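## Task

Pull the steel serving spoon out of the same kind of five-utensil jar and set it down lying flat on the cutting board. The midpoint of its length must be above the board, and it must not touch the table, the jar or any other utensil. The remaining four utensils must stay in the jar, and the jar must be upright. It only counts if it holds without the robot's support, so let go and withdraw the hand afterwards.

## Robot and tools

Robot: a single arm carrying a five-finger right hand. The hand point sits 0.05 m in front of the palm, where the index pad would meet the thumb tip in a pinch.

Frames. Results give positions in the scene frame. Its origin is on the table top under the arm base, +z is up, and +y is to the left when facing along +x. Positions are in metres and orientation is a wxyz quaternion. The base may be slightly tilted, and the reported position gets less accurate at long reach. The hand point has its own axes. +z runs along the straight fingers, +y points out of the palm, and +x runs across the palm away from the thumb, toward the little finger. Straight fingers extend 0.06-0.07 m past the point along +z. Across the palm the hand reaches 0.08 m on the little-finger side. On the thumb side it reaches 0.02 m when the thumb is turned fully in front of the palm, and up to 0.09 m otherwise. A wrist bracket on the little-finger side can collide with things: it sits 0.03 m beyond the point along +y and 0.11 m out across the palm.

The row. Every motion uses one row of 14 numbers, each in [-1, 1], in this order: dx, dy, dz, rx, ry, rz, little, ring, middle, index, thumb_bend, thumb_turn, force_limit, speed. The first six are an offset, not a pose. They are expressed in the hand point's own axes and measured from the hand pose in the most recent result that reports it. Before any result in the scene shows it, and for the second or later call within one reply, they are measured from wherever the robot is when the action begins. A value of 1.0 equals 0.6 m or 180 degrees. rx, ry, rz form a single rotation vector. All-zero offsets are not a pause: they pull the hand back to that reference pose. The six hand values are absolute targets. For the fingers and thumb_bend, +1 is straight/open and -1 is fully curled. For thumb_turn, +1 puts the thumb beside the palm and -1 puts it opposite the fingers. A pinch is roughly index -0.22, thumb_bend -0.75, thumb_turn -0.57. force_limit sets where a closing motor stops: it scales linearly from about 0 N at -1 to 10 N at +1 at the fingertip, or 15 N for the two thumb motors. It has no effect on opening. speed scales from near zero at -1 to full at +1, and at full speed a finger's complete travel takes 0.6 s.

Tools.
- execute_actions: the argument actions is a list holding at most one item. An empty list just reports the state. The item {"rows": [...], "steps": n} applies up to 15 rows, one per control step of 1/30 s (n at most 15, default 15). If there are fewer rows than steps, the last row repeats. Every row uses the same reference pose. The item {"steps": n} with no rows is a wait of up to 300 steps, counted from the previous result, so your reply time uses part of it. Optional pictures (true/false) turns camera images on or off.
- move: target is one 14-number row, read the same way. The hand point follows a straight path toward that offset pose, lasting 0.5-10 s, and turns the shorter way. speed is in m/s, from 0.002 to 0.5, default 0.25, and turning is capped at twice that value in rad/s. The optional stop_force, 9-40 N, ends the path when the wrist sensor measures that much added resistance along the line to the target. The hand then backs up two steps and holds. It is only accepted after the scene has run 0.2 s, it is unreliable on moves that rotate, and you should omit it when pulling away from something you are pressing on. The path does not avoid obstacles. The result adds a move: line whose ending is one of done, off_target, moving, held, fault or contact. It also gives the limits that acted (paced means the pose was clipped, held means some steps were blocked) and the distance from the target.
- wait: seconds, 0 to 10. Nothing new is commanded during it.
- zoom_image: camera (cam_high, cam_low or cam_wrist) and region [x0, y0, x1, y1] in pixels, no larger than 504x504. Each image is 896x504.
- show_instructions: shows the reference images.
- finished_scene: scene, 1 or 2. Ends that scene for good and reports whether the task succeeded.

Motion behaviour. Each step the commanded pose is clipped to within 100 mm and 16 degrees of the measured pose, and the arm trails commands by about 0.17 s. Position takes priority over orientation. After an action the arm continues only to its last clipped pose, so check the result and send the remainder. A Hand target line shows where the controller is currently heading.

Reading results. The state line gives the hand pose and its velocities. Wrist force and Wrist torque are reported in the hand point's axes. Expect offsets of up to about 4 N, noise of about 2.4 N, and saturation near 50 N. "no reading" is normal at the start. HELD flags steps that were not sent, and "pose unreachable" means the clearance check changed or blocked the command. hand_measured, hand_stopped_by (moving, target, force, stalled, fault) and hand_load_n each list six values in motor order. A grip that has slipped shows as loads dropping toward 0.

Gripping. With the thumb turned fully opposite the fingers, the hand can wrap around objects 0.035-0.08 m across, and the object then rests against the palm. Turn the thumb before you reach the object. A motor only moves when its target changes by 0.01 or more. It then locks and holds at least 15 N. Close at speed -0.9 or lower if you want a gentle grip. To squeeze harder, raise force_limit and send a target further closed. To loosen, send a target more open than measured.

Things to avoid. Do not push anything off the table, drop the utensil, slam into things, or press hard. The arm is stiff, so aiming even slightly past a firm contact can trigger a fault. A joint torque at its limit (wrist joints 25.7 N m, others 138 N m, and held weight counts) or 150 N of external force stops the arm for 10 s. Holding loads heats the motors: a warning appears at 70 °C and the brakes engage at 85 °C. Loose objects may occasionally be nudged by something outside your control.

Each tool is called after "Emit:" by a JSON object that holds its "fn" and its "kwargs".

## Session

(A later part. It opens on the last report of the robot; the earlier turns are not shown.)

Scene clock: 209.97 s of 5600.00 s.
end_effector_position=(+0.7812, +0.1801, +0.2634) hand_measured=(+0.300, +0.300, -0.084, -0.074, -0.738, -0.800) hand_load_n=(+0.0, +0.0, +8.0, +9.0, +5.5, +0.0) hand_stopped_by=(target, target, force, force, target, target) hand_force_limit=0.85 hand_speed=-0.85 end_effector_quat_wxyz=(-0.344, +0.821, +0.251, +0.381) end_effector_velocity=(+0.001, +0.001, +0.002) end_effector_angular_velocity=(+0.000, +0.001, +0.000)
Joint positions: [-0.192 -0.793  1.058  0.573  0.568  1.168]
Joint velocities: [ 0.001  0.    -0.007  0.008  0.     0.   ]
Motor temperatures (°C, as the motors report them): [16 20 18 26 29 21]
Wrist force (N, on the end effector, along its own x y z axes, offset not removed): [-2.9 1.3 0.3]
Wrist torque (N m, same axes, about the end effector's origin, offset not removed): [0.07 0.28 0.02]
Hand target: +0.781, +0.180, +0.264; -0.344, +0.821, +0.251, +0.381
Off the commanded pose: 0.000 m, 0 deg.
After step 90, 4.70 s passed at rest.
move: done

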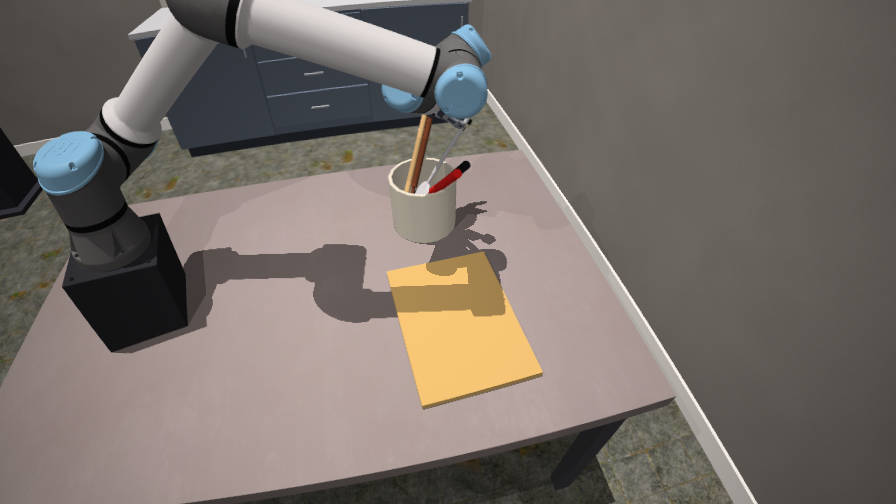

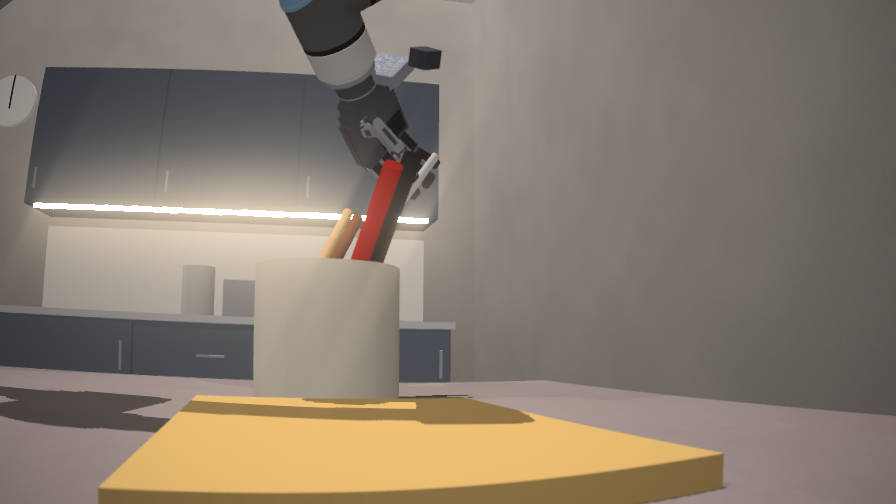

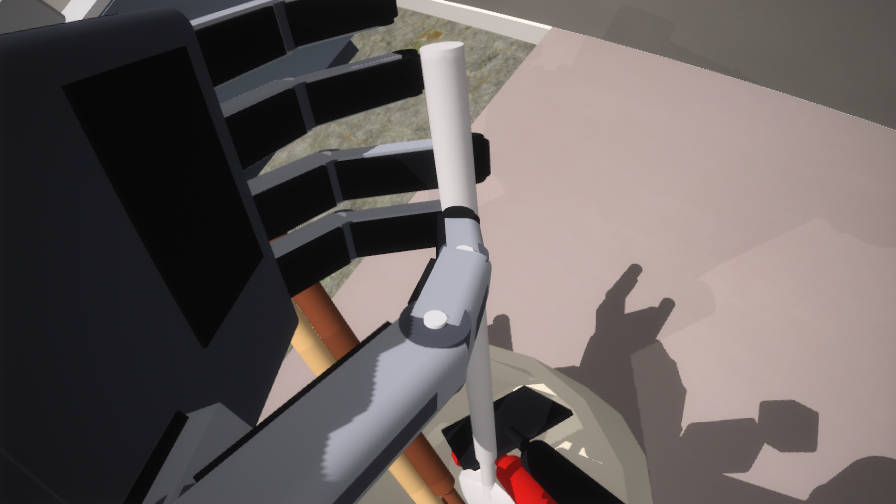

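Emit:
{"fn": "move", "kwargs": {"target": [0.0542,-0.0685,-0.0792,0,0.0523,-0.0413,0.3,0.3,-0.4,-0.42,-0.74,-0.8,0.85,-0.85], "speed": 0.07}}

Emit:
{"fn": "zoom_image", "kwargs": {"camera": "cam_high", "region": [370, 90, 490, 230]}}

Scene clock: 228.90 s of 5600.00 s.
end_effector_position=(+0.7511, +0.1752, +0.3270) hand_measured=(+0.300, +0.300, -0.084, -0.074, -0.736, -0.800) hand_load_n=(+0.0, +0.0, +8.5, +8.0, +5.5, +0.0) hand_stopped_by=(target, target, force, force, target, target) hand_force_limit=0.85 hand_speed=-0.85 end_effector_quat_wxyz=(-0.338, +0.769, +0.275, +0.468) end_effector_velocity=(-0.001, +0.001, +0.001) end_effector_angular_velocity=(+0.003, -0.005, -0.000)
Joint positions: [-0.236 -1.021  1.352  0.249  0.476  1.248]
Joint velocities: [ 0.    -0.007  0.011 -0.016 -0.002  0.009]
Motor temperatures (°C, as the motors report them): [16 20 18 26 29 21]
Wrist force (N, on the end effector, along its own x y z axes, offset not removed): [-2.6 -1.1 1.2]
Wrist torque (N m, same axes, about the end effector's origin, offset not removed): [-0.36 0.25 0.01]
Hand target: +0.751, +0.175, +0.327; -0.338, +0.769, +0.274, +0.468
Off the commanded pose: 0.000 m, 0 deg.
After step 90, 14.07 s passed at rest.
move: done

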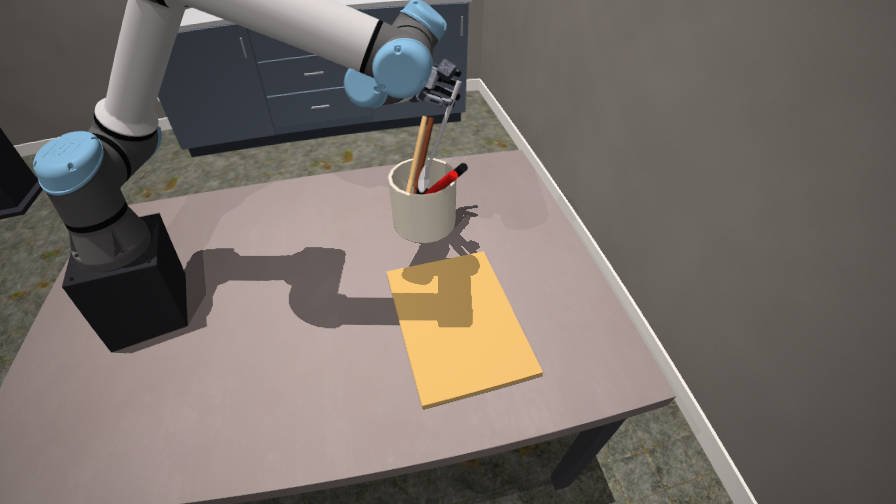

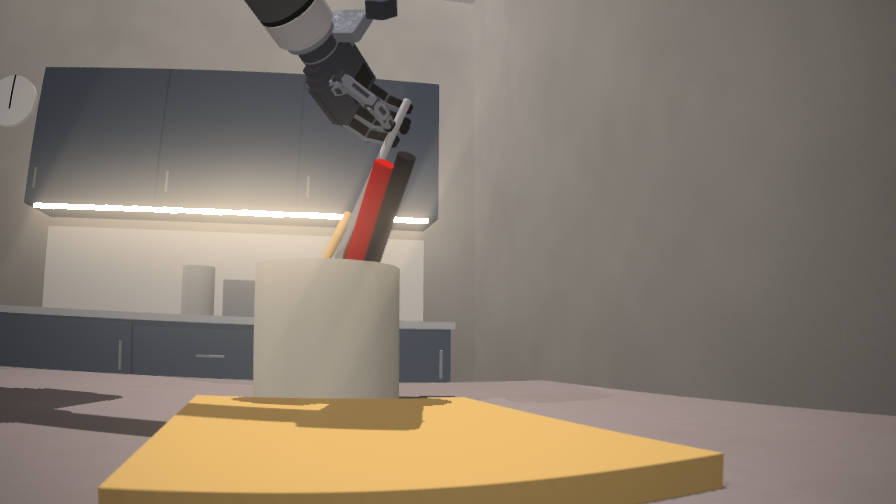

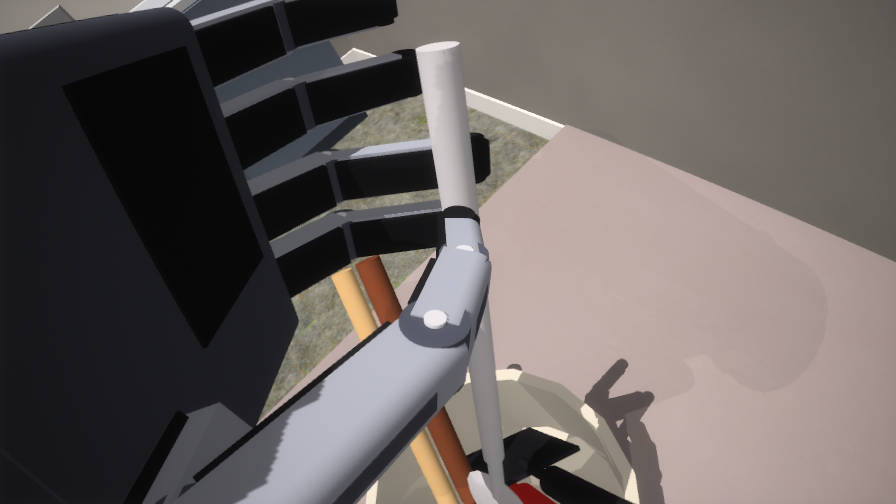

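Region (370, 90, 490, 230) of cam_high's 896x504 image, scaled by 3.600, with more detail than that image has; it fills the left 432 columns of this view, and the rest is white.

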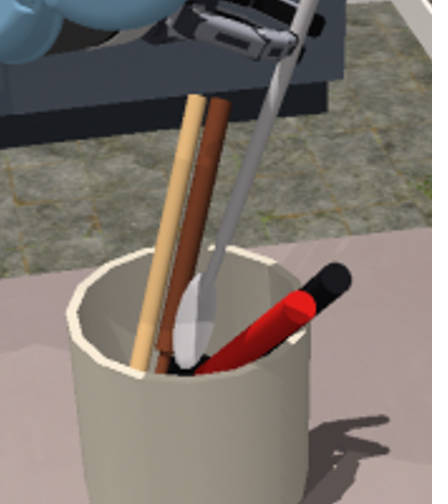

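Emit:
{"fn": "zoom_image", "kwargs": {"camera": "cam_wrist", "region": [430, 404, 590, 504]}}

Region (430, 404, 590, 504) of cam_wrist's 896x504 image, scaled by 3.150, with more detail than that image has; it fills the top 315 rows of this view, and the rest is white.

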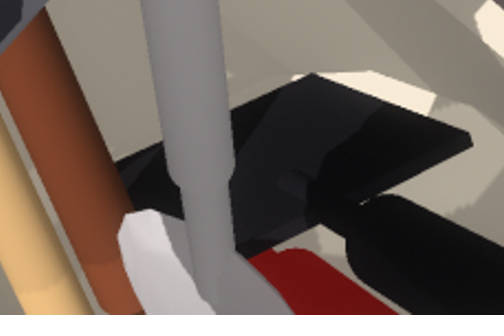

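Emit:
{"fn": "move", "kwargs": {"target": [0.1132,0.0202,-0.3432,-0.2225,0.0931,0.0662,0.3,0.3,-0.4,-0.42,-0.74,-0.8,0.85,-0.85], "speed": 0.2}}

Emit:
{"fn": "move", "kwargs": {"target": [-0.2691,0.2873,0.0288,-0.1785,0.0747,0.0531,0.3,0.3,-0.4,-0.42,-0.74,-0.8,0.85,-0.85], "speed": 0.2}}

Scene clock: 300.77 s of 5600.00 s.
end_effector_position=(+0.6780, +0.0148, +0.4537) hand_measured=(+0.300, +0.300, -0.084, -0.074, -0.736, -0.800) hand_load_n=(+0.0, +0.0, +9.0, +7.5, +5.5, -0.5) hand_stopped_by=(target, target, force, force, target, target) hand_force_limit=0.85 hand_speed=-0.85 end_effector_quat_wxyz=(-0.137, +0.787, -0.032, +0.601) end_effector_velocity=(-0.000, -0.002, +0.001) end_effector_angular_velocity=(-0.001, -0.001, -0.008)
Joint positions: [-0.33  -1.551  1.777 -0.081  1.078  1.773]
Joint velocities: [-0.002 -0.002  0.     0.001  0.006  0.001]
Motor temperatures (°C, as the motors report them): [16 20 18 26 29 21]
Wrist force (N, on the end effector, along its own x y z axes, offset not removed): [-2.4 -1.6 0.7]
Wrist torque (N m, same axes, about the end effector's origin, offset not removed): [-0.44 0.27 -0.04]
Hand target: +0.678, +0.015, +0.454; -0.137, +0.787, -0.032, +0.601
Off the commanded pose: 0.000 m, 0 deg.
After step 110, 65.73 s passed at rest.
move: done

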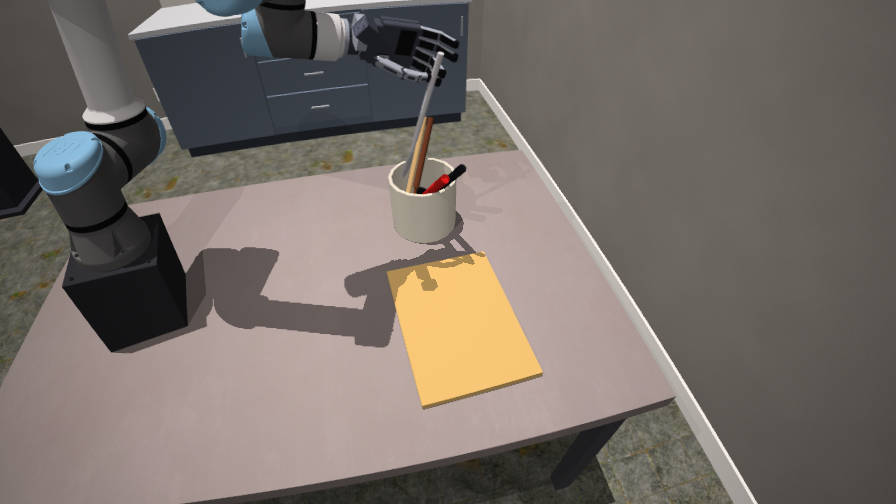

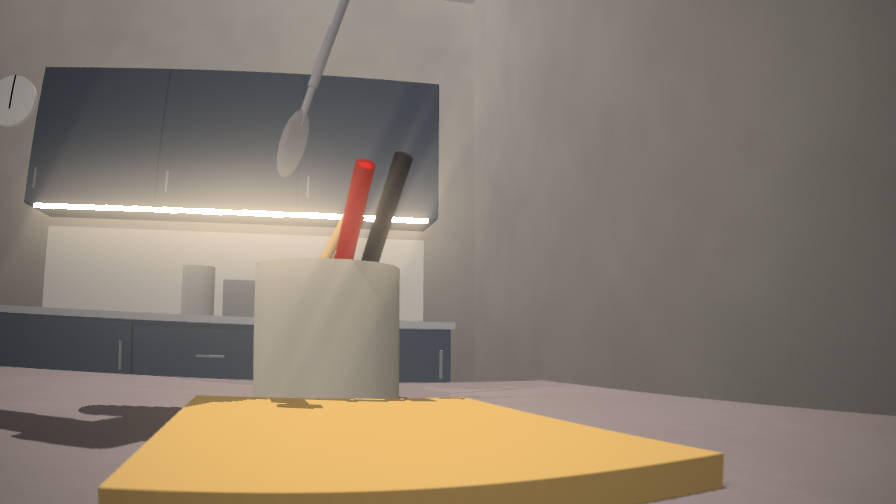

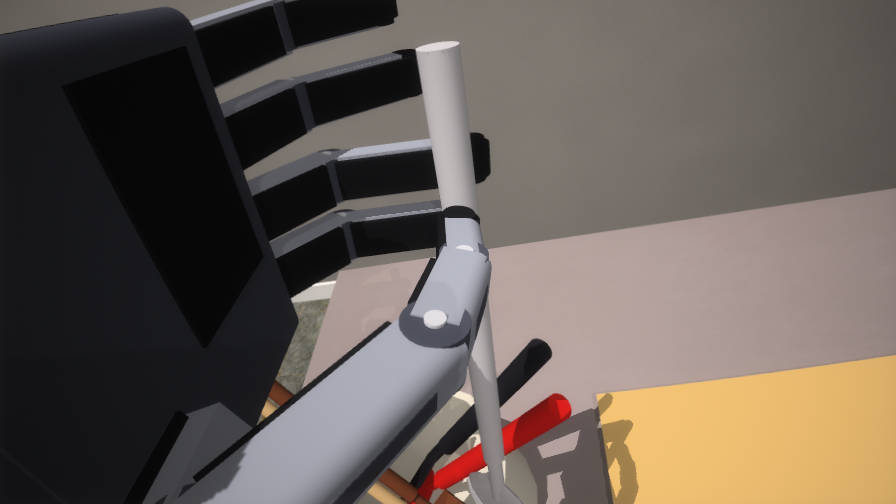

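Scene clock: 302.87 s of 5600.00 s.
end_effector_position=(+0.6699, -0.1128, +0.2547) hand_measured=(+0.300, +0.300, -0.084, -0.074, -0.736, -0.800) hand_load_n=(+0.0, +0.0, +9.0, +7.5, +5.5, -0.5) hand_stopped_by=(target, target, force, force, target, target) hand_force_limit=0.85 hand_speed=-0.85 end_effector_quat_wxyz=(+0.041, +0.714, -0.276, +0.642) end_effector_velocity=(+0.001, -0.002, -0.001) end_effector_angular_velocity=(-0.001, -0.002, -0.006)
Joint positions: [-0.257 -1.195  1.94  -0.66   1.754  1.964]
Joint velocities: [-0.     0.004 -0.002 -0.004  0.006  0.001]
Motor temperatures (°C, as the motors report them): [16 20 18 26 29 21]
Wrist force (N, on the end effector, along its own x y z axes, offset not removed): [-3.5 -0.3 1.0]
Wrist torque (N m, same axes, about the end effector's origin, offset not removed): [-0.22 0.31 -0.09]
Hand target: +0.670, -0.113, +0.255; +0.041, +0.714, -0.276, +0.642
Off the commanded pose: 0.000 m, 0 deg.
move: done

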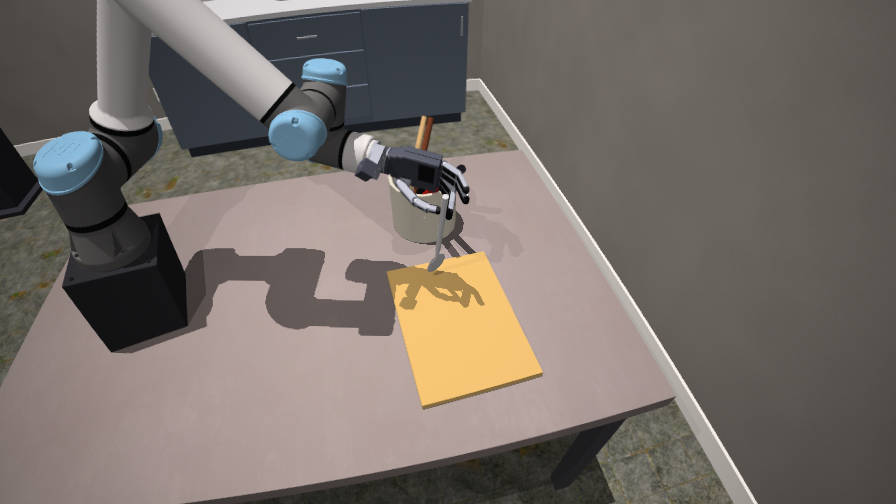

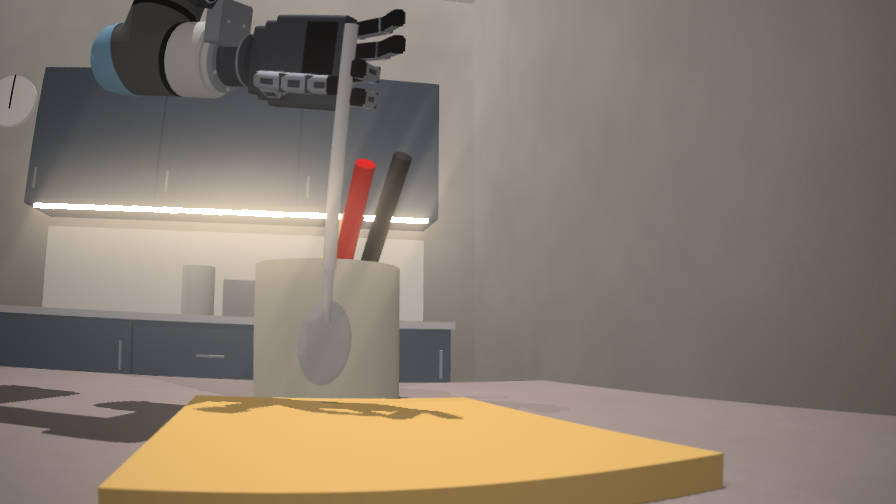

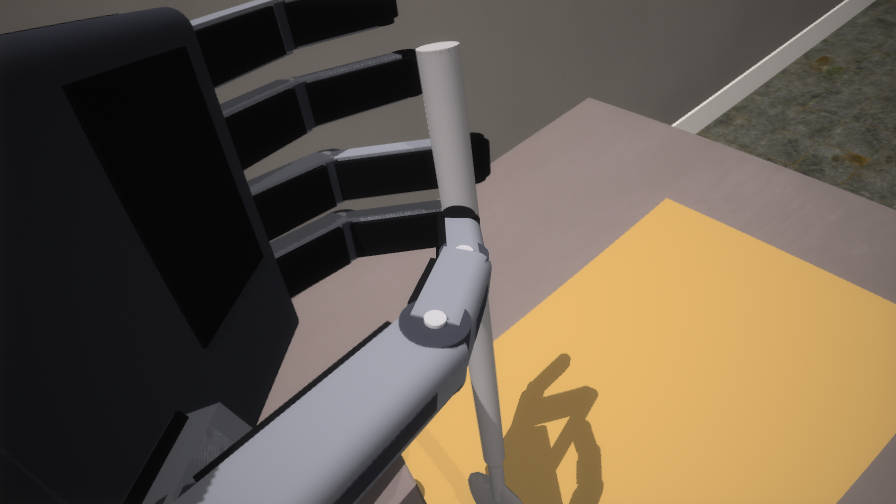

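Emit:
{"fn": "zoom_image", "kwargs": {"camera": "cam_low", "region": [240, 250, 420, 430]}}

Emit:
{"fn": "zoom_image", "kwargs": {"camera": "cam_high", "region": [380, 180, 500, 300]}}

Region (240, 250, 420, 430) of cam_low's 896x504 image, scaled by 2.800, with more detail than that image has.

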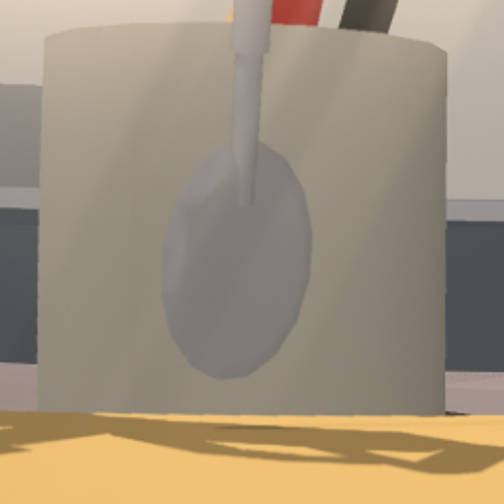

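Region (380, 180, 500, 300) of cam_high's 896x504 image, scaled by 4.200, with more detail than that image has.

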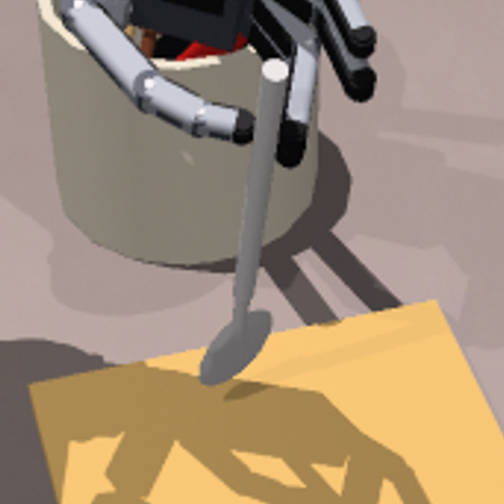

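Emit:
{"fn": "move", "kwargs": {"target": [-0.0587,0.1982,0.1144,0,-0.0972,0.1684,0.65,0.65,-0.4,-0.42,-0.74,-0.8,0.85,-0.8], "speed": 0.19}}

Emit:
{"fn": "move", "kwargs": {"target": [-0.0522,0.1952,0.1127,0,-0.0972,0.1684,0.65,0.65,-0.4,-0.42,-0.74,-0.8,0.85,-0.8], "speed": 0.17}}

Scene clock: 342.83 s of 5600.00 s.
end_effector_position=(+0.6776, -0.2292, +0.1746) hand_measured=(+0.650, +0.650, -0.084, -0.074, -0.736, -0.800) hand_load_n=(+0.0, +0.0, +8.5, +6.5, +5.0, +0.5) hand_stopped_by=(target, target, force, force, target, target) hand_force_limit=0.85 hand_speed=-0.80 end_effector_quat_wxyz=(-0.170, +0.706, -0.455, +0.516) end_effector_velocity=(+0.001, +0.000, -0.003) end_effector_angular_velocity=(+0.011, +0.003, +0.004)
Joint positions: [-0.635 -1.041  1.743 -0.358  1.209  2.392]
Joint velocities: [-0.003  0.007 -0.007  0.007 -0.009  0.004]
Motor temperatures (°C, as the motors report them): [16 20 18 26 29 21]
Wrist force (N, on the end effector, along its own x y z axes, offset not removed): [-1.7 2.7 1.0]
Wrist torque (N m, same axes, about the end effector's origin, offset not removed): [0.23 0.23 0.00]
Hand target: +0.678, -0.229, +0.174; -0.170, +0.706, -0.455, +0.516
Off the commanded pose: 0.000 m, 0 deg.
After step 90, 34.90 s passed at rest.
move: done

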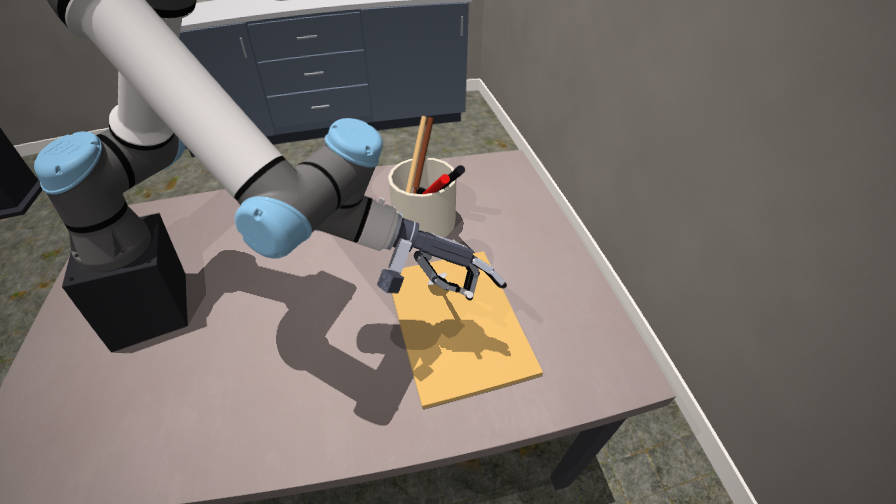

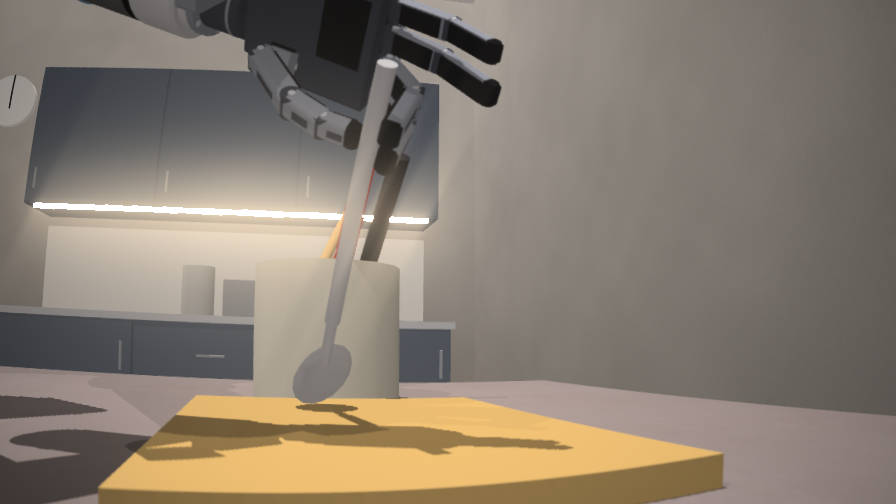

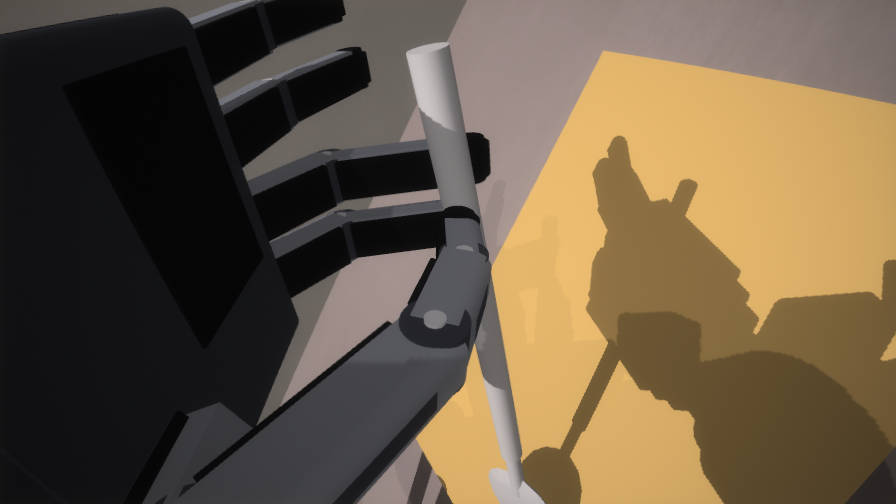

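Scene clock: 345.07 s of 5600.00 s.
end_effector_position=(+0.6810, -0.2810, +0.0460) hand_measured=(+0.650, +0.650, -0.084, -0.074, -0.736, -0.800) hand_load_n=(+0.0, +0.0, +10.0, +6.0, +3.0, -0.5) hand_stopped_by=(target, target, force, force, target, target) hand_force_limit=0.85 hand_speed=-0.80 end_effector_quat_wxyz=(-0.364, +0.632, -0.592, +0.342) end_effector_velocity=(-0.000, -0.002, -0.003) end_effector_angular_velocity=(+0.008, +0.002, +0.000)
Joint positions: [-0.829 -0.632  1.378 -0.142  0.783  2.707]
Joint velocities: [-0.004  0.01  -0.011  0.007 -0.007  0.001]
Motor temperatures (°C, as the motors report them): [16 20 18 26 29 21]
Wrist force (N, on the end effector, along its own x y z axes, offset not removed): [-2.1 0.0 2.3]
Wrist torque (N m, same axes, about the end effector's origin, offset not removed): [-0.22 0.08 0.10]
Hand target: +0.681, -0.281, +0.046; -0.364, +0.632, -0.592, +0.342
Off the commanded pose: 0.000 m, 0 deg.
move: done

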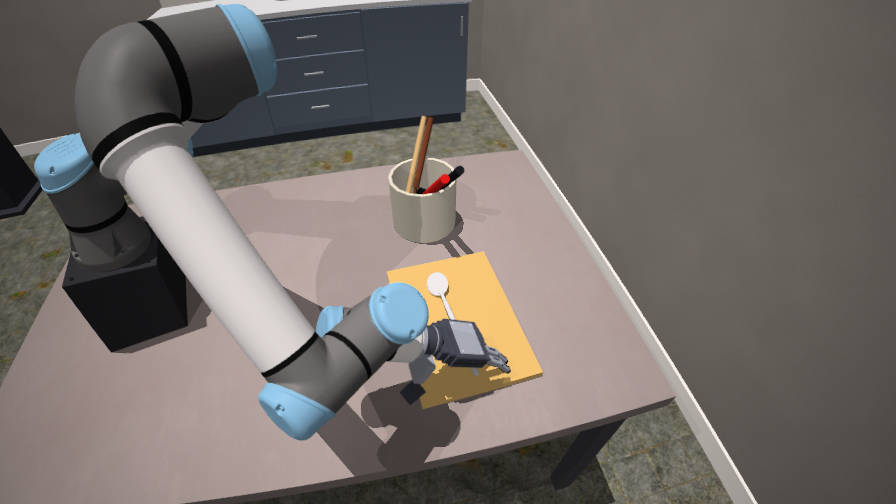

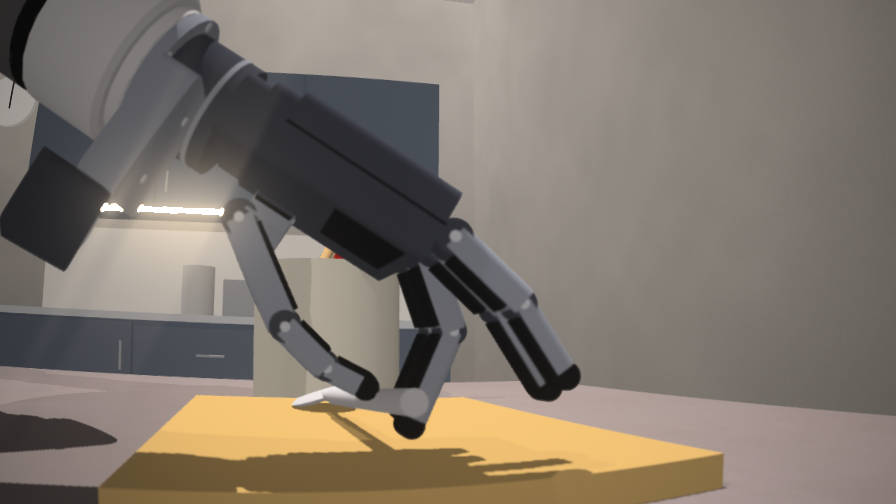

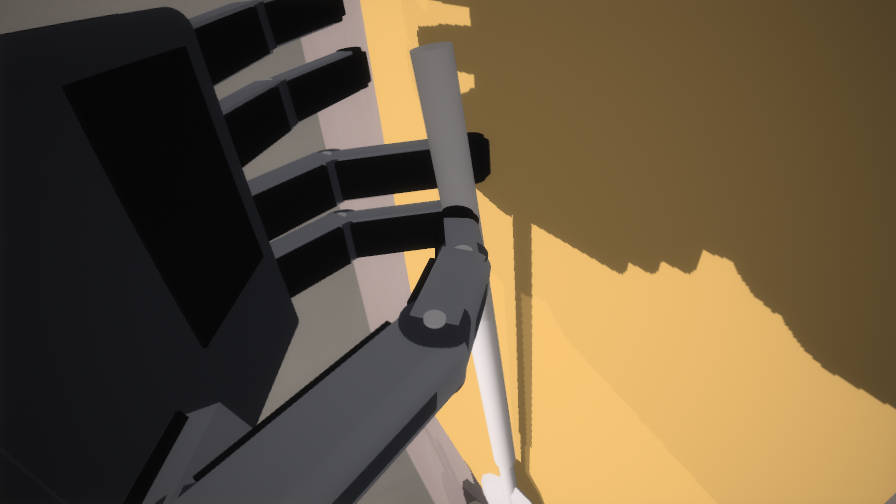

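Emit:
{"fn": "zoom_image", "kwargs": {"camera": "cam_low", "region": [270, 330, 600, 504]}}

Region (270, 330, 600, 504) of cam_low's 896x504 image, scaled by 1.527, with more detail than that image has; it fills the top 266 rows of this view, and the rest is white.

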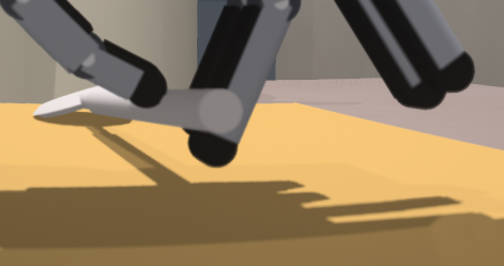

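Emit:
{"fn": "move", "kwargs": {"target": [0,0.0046,0.0027,0,0,0,0.65,0.65,0.25,0.25,-0.74,-0.8,0.85,-0.82], "speed": 0.02}}

Emit:
{"fn": "move", "kwargs": {"target": [0,-0.2165,-0.125,0,0,0,0.65,0.65,0.25,0.25,-0.74,-0.8,0.85,-0.82], "speed": 0.25}}

Scene clock: 363.17 s of 5600.00 s.
end_effector_position=(+0.6810, -0.2810, +0.0428) hand_measured=(+0.650, +0.650, +0.250, +0.250, -0.740, -0.800) hand_load_n=(+0.0, +0.0, +0.0, +0.0, +0.0, +0.0) hand_stopped_by=(target, target, target, target, target, target) hand_force_limit=0.85 hand_speed=-0.82 end_effector_quat_wxyz=(-0.364, +0.632, -0.592, +0.342) end_effector_velocity=(+0.000, -0.001, +0.001) end_effector_angular_velocity=(-0.002, -0.002, -0.001)
Joint positions: [-0.829 -0.626  1.377 -0.147  0.783  2.708]
Joint velocities: [-0.001 -0.001  0.    -0.001 -0.    -0.   ]
Motor temperatures (°C, as the motors report them): [16 20 18 26 29 21]
Wrist force (N, on the end effector, along its own x y z axes, offset not removed): [-2.8 -0.3 0.2]
Wrist torque (N m, same axes, about the end effector's origin, offset not removed): [-0.20 0.35 -0.07]
Hand target: +0.681, -0.281, +0.043; -0.364, +0.632, -0.592, +0.342
Off the commanded pose: 0.000 m, 0 deg.
After step 90, 13.70 s passed at rest.
move: done

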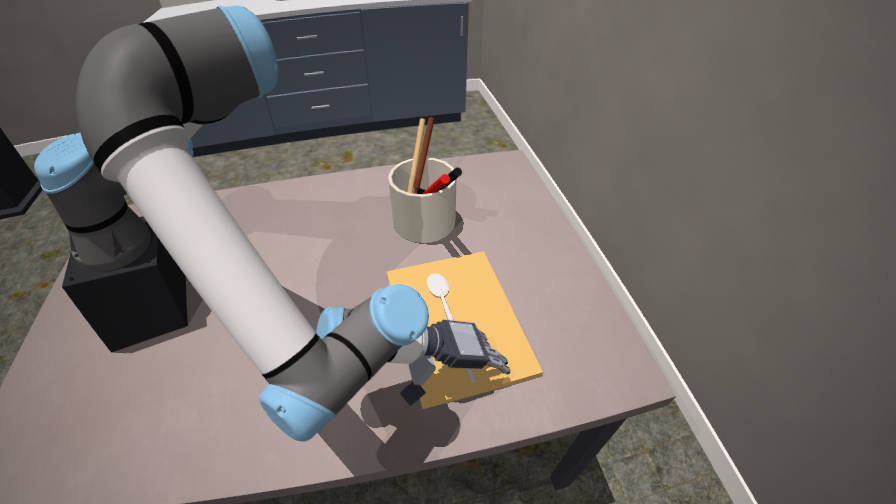

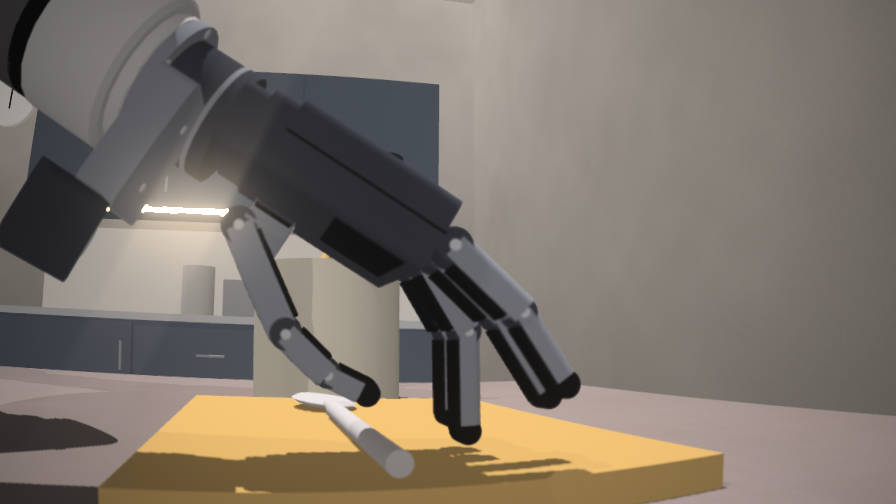

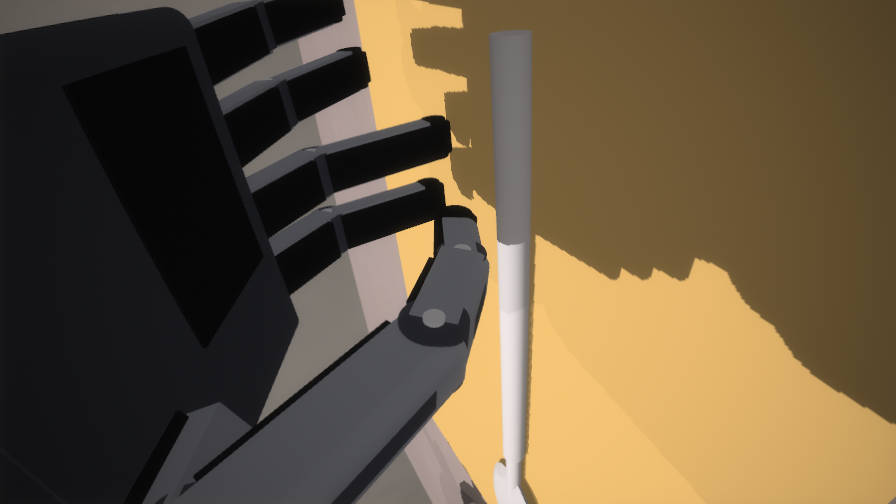

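Scene clock: 364.33 s of 5600.00 s.
end_effector_position=(+0.6810, -0.2808, +0.1926) hand_measured=(+0.650, +0.650, +0.250, +0.250, -0.740, -0.800) hand_load_n=(+0.0, +0.0, +0.0, +0.0, +0.0, +0.0) hand_stopped_by=(target, target, target, target, target, target) hand_force_limit=0.85 hand_speed=-0.82 end_effector_quat_wxyz=(-0.364, +0.632, -0.592, +0.342) end_effector_velocity=(+0.000, +0.001, +0.002) end_effector_angular_velocity=(+0.000, +0.000, +0.002)
Joint positions: [-0.855 -0.857  1.367  0.109  0.762  2.686]
Joint velocities: [ 0.001 -0.003 -0.001  0.005 -0.001 -0.001]
Motor temperatures (°C, as the motors report them): [16 20 18 26 29 21]
Wrist force (N, on the end effector, along its own x y z axes, offset not removed): [-0.3 1.1 0.7]
Wrist torque (N m, same axes, about the end effector's origin, offset not removed): [0.07 0.04 0.06]
Hand target: +0.681, -0.281, +0.193; -0.364, +0.632, -0.592, +0.342
Off the commanded pose: 0.000 m, 0 deg.
move: done

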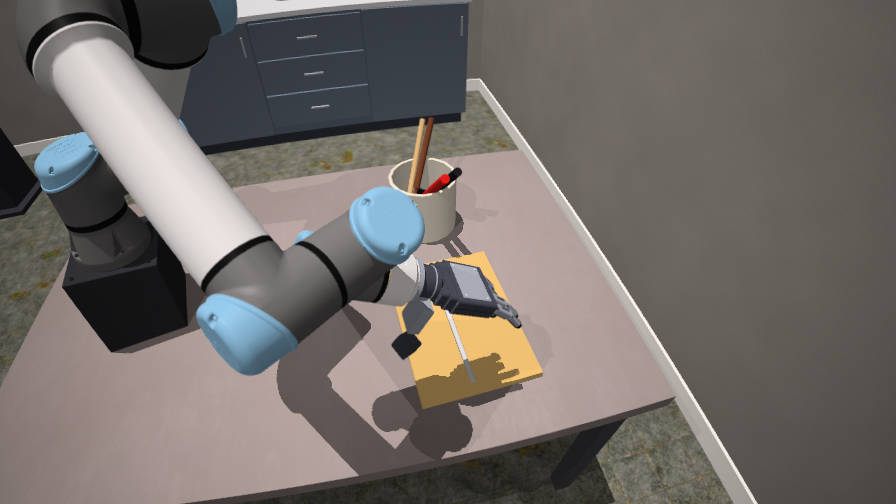

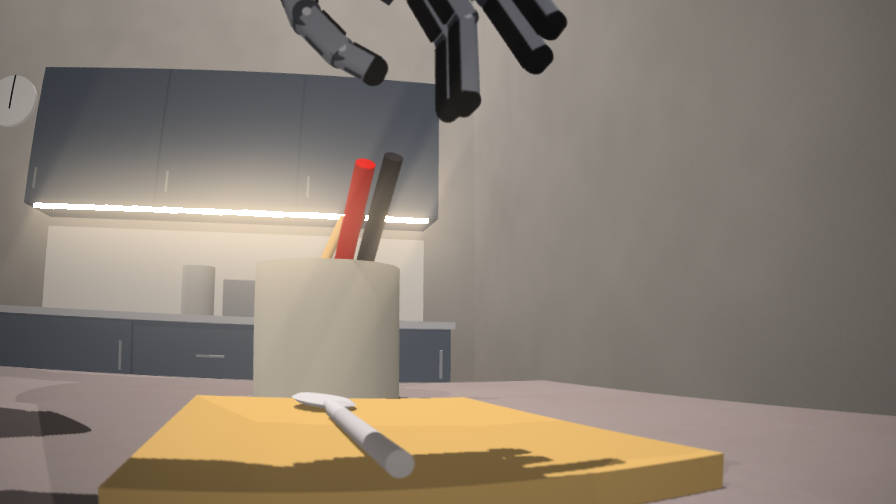

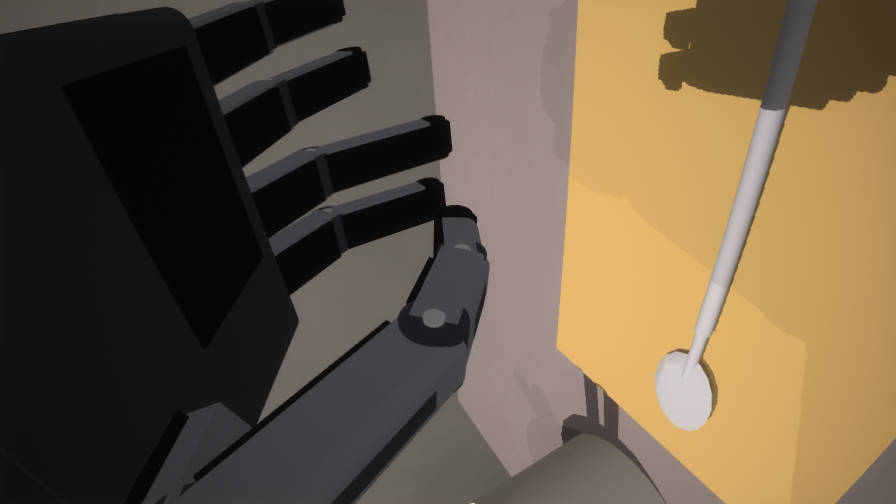

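The steel spoon is lying flat and fully on the board. The other four tools are in the upright jar, and the hand is clear.

Emit:
{"fn": "finished_scene", "kwargs": {"scene": 2}}

The scene is finished: the task was done.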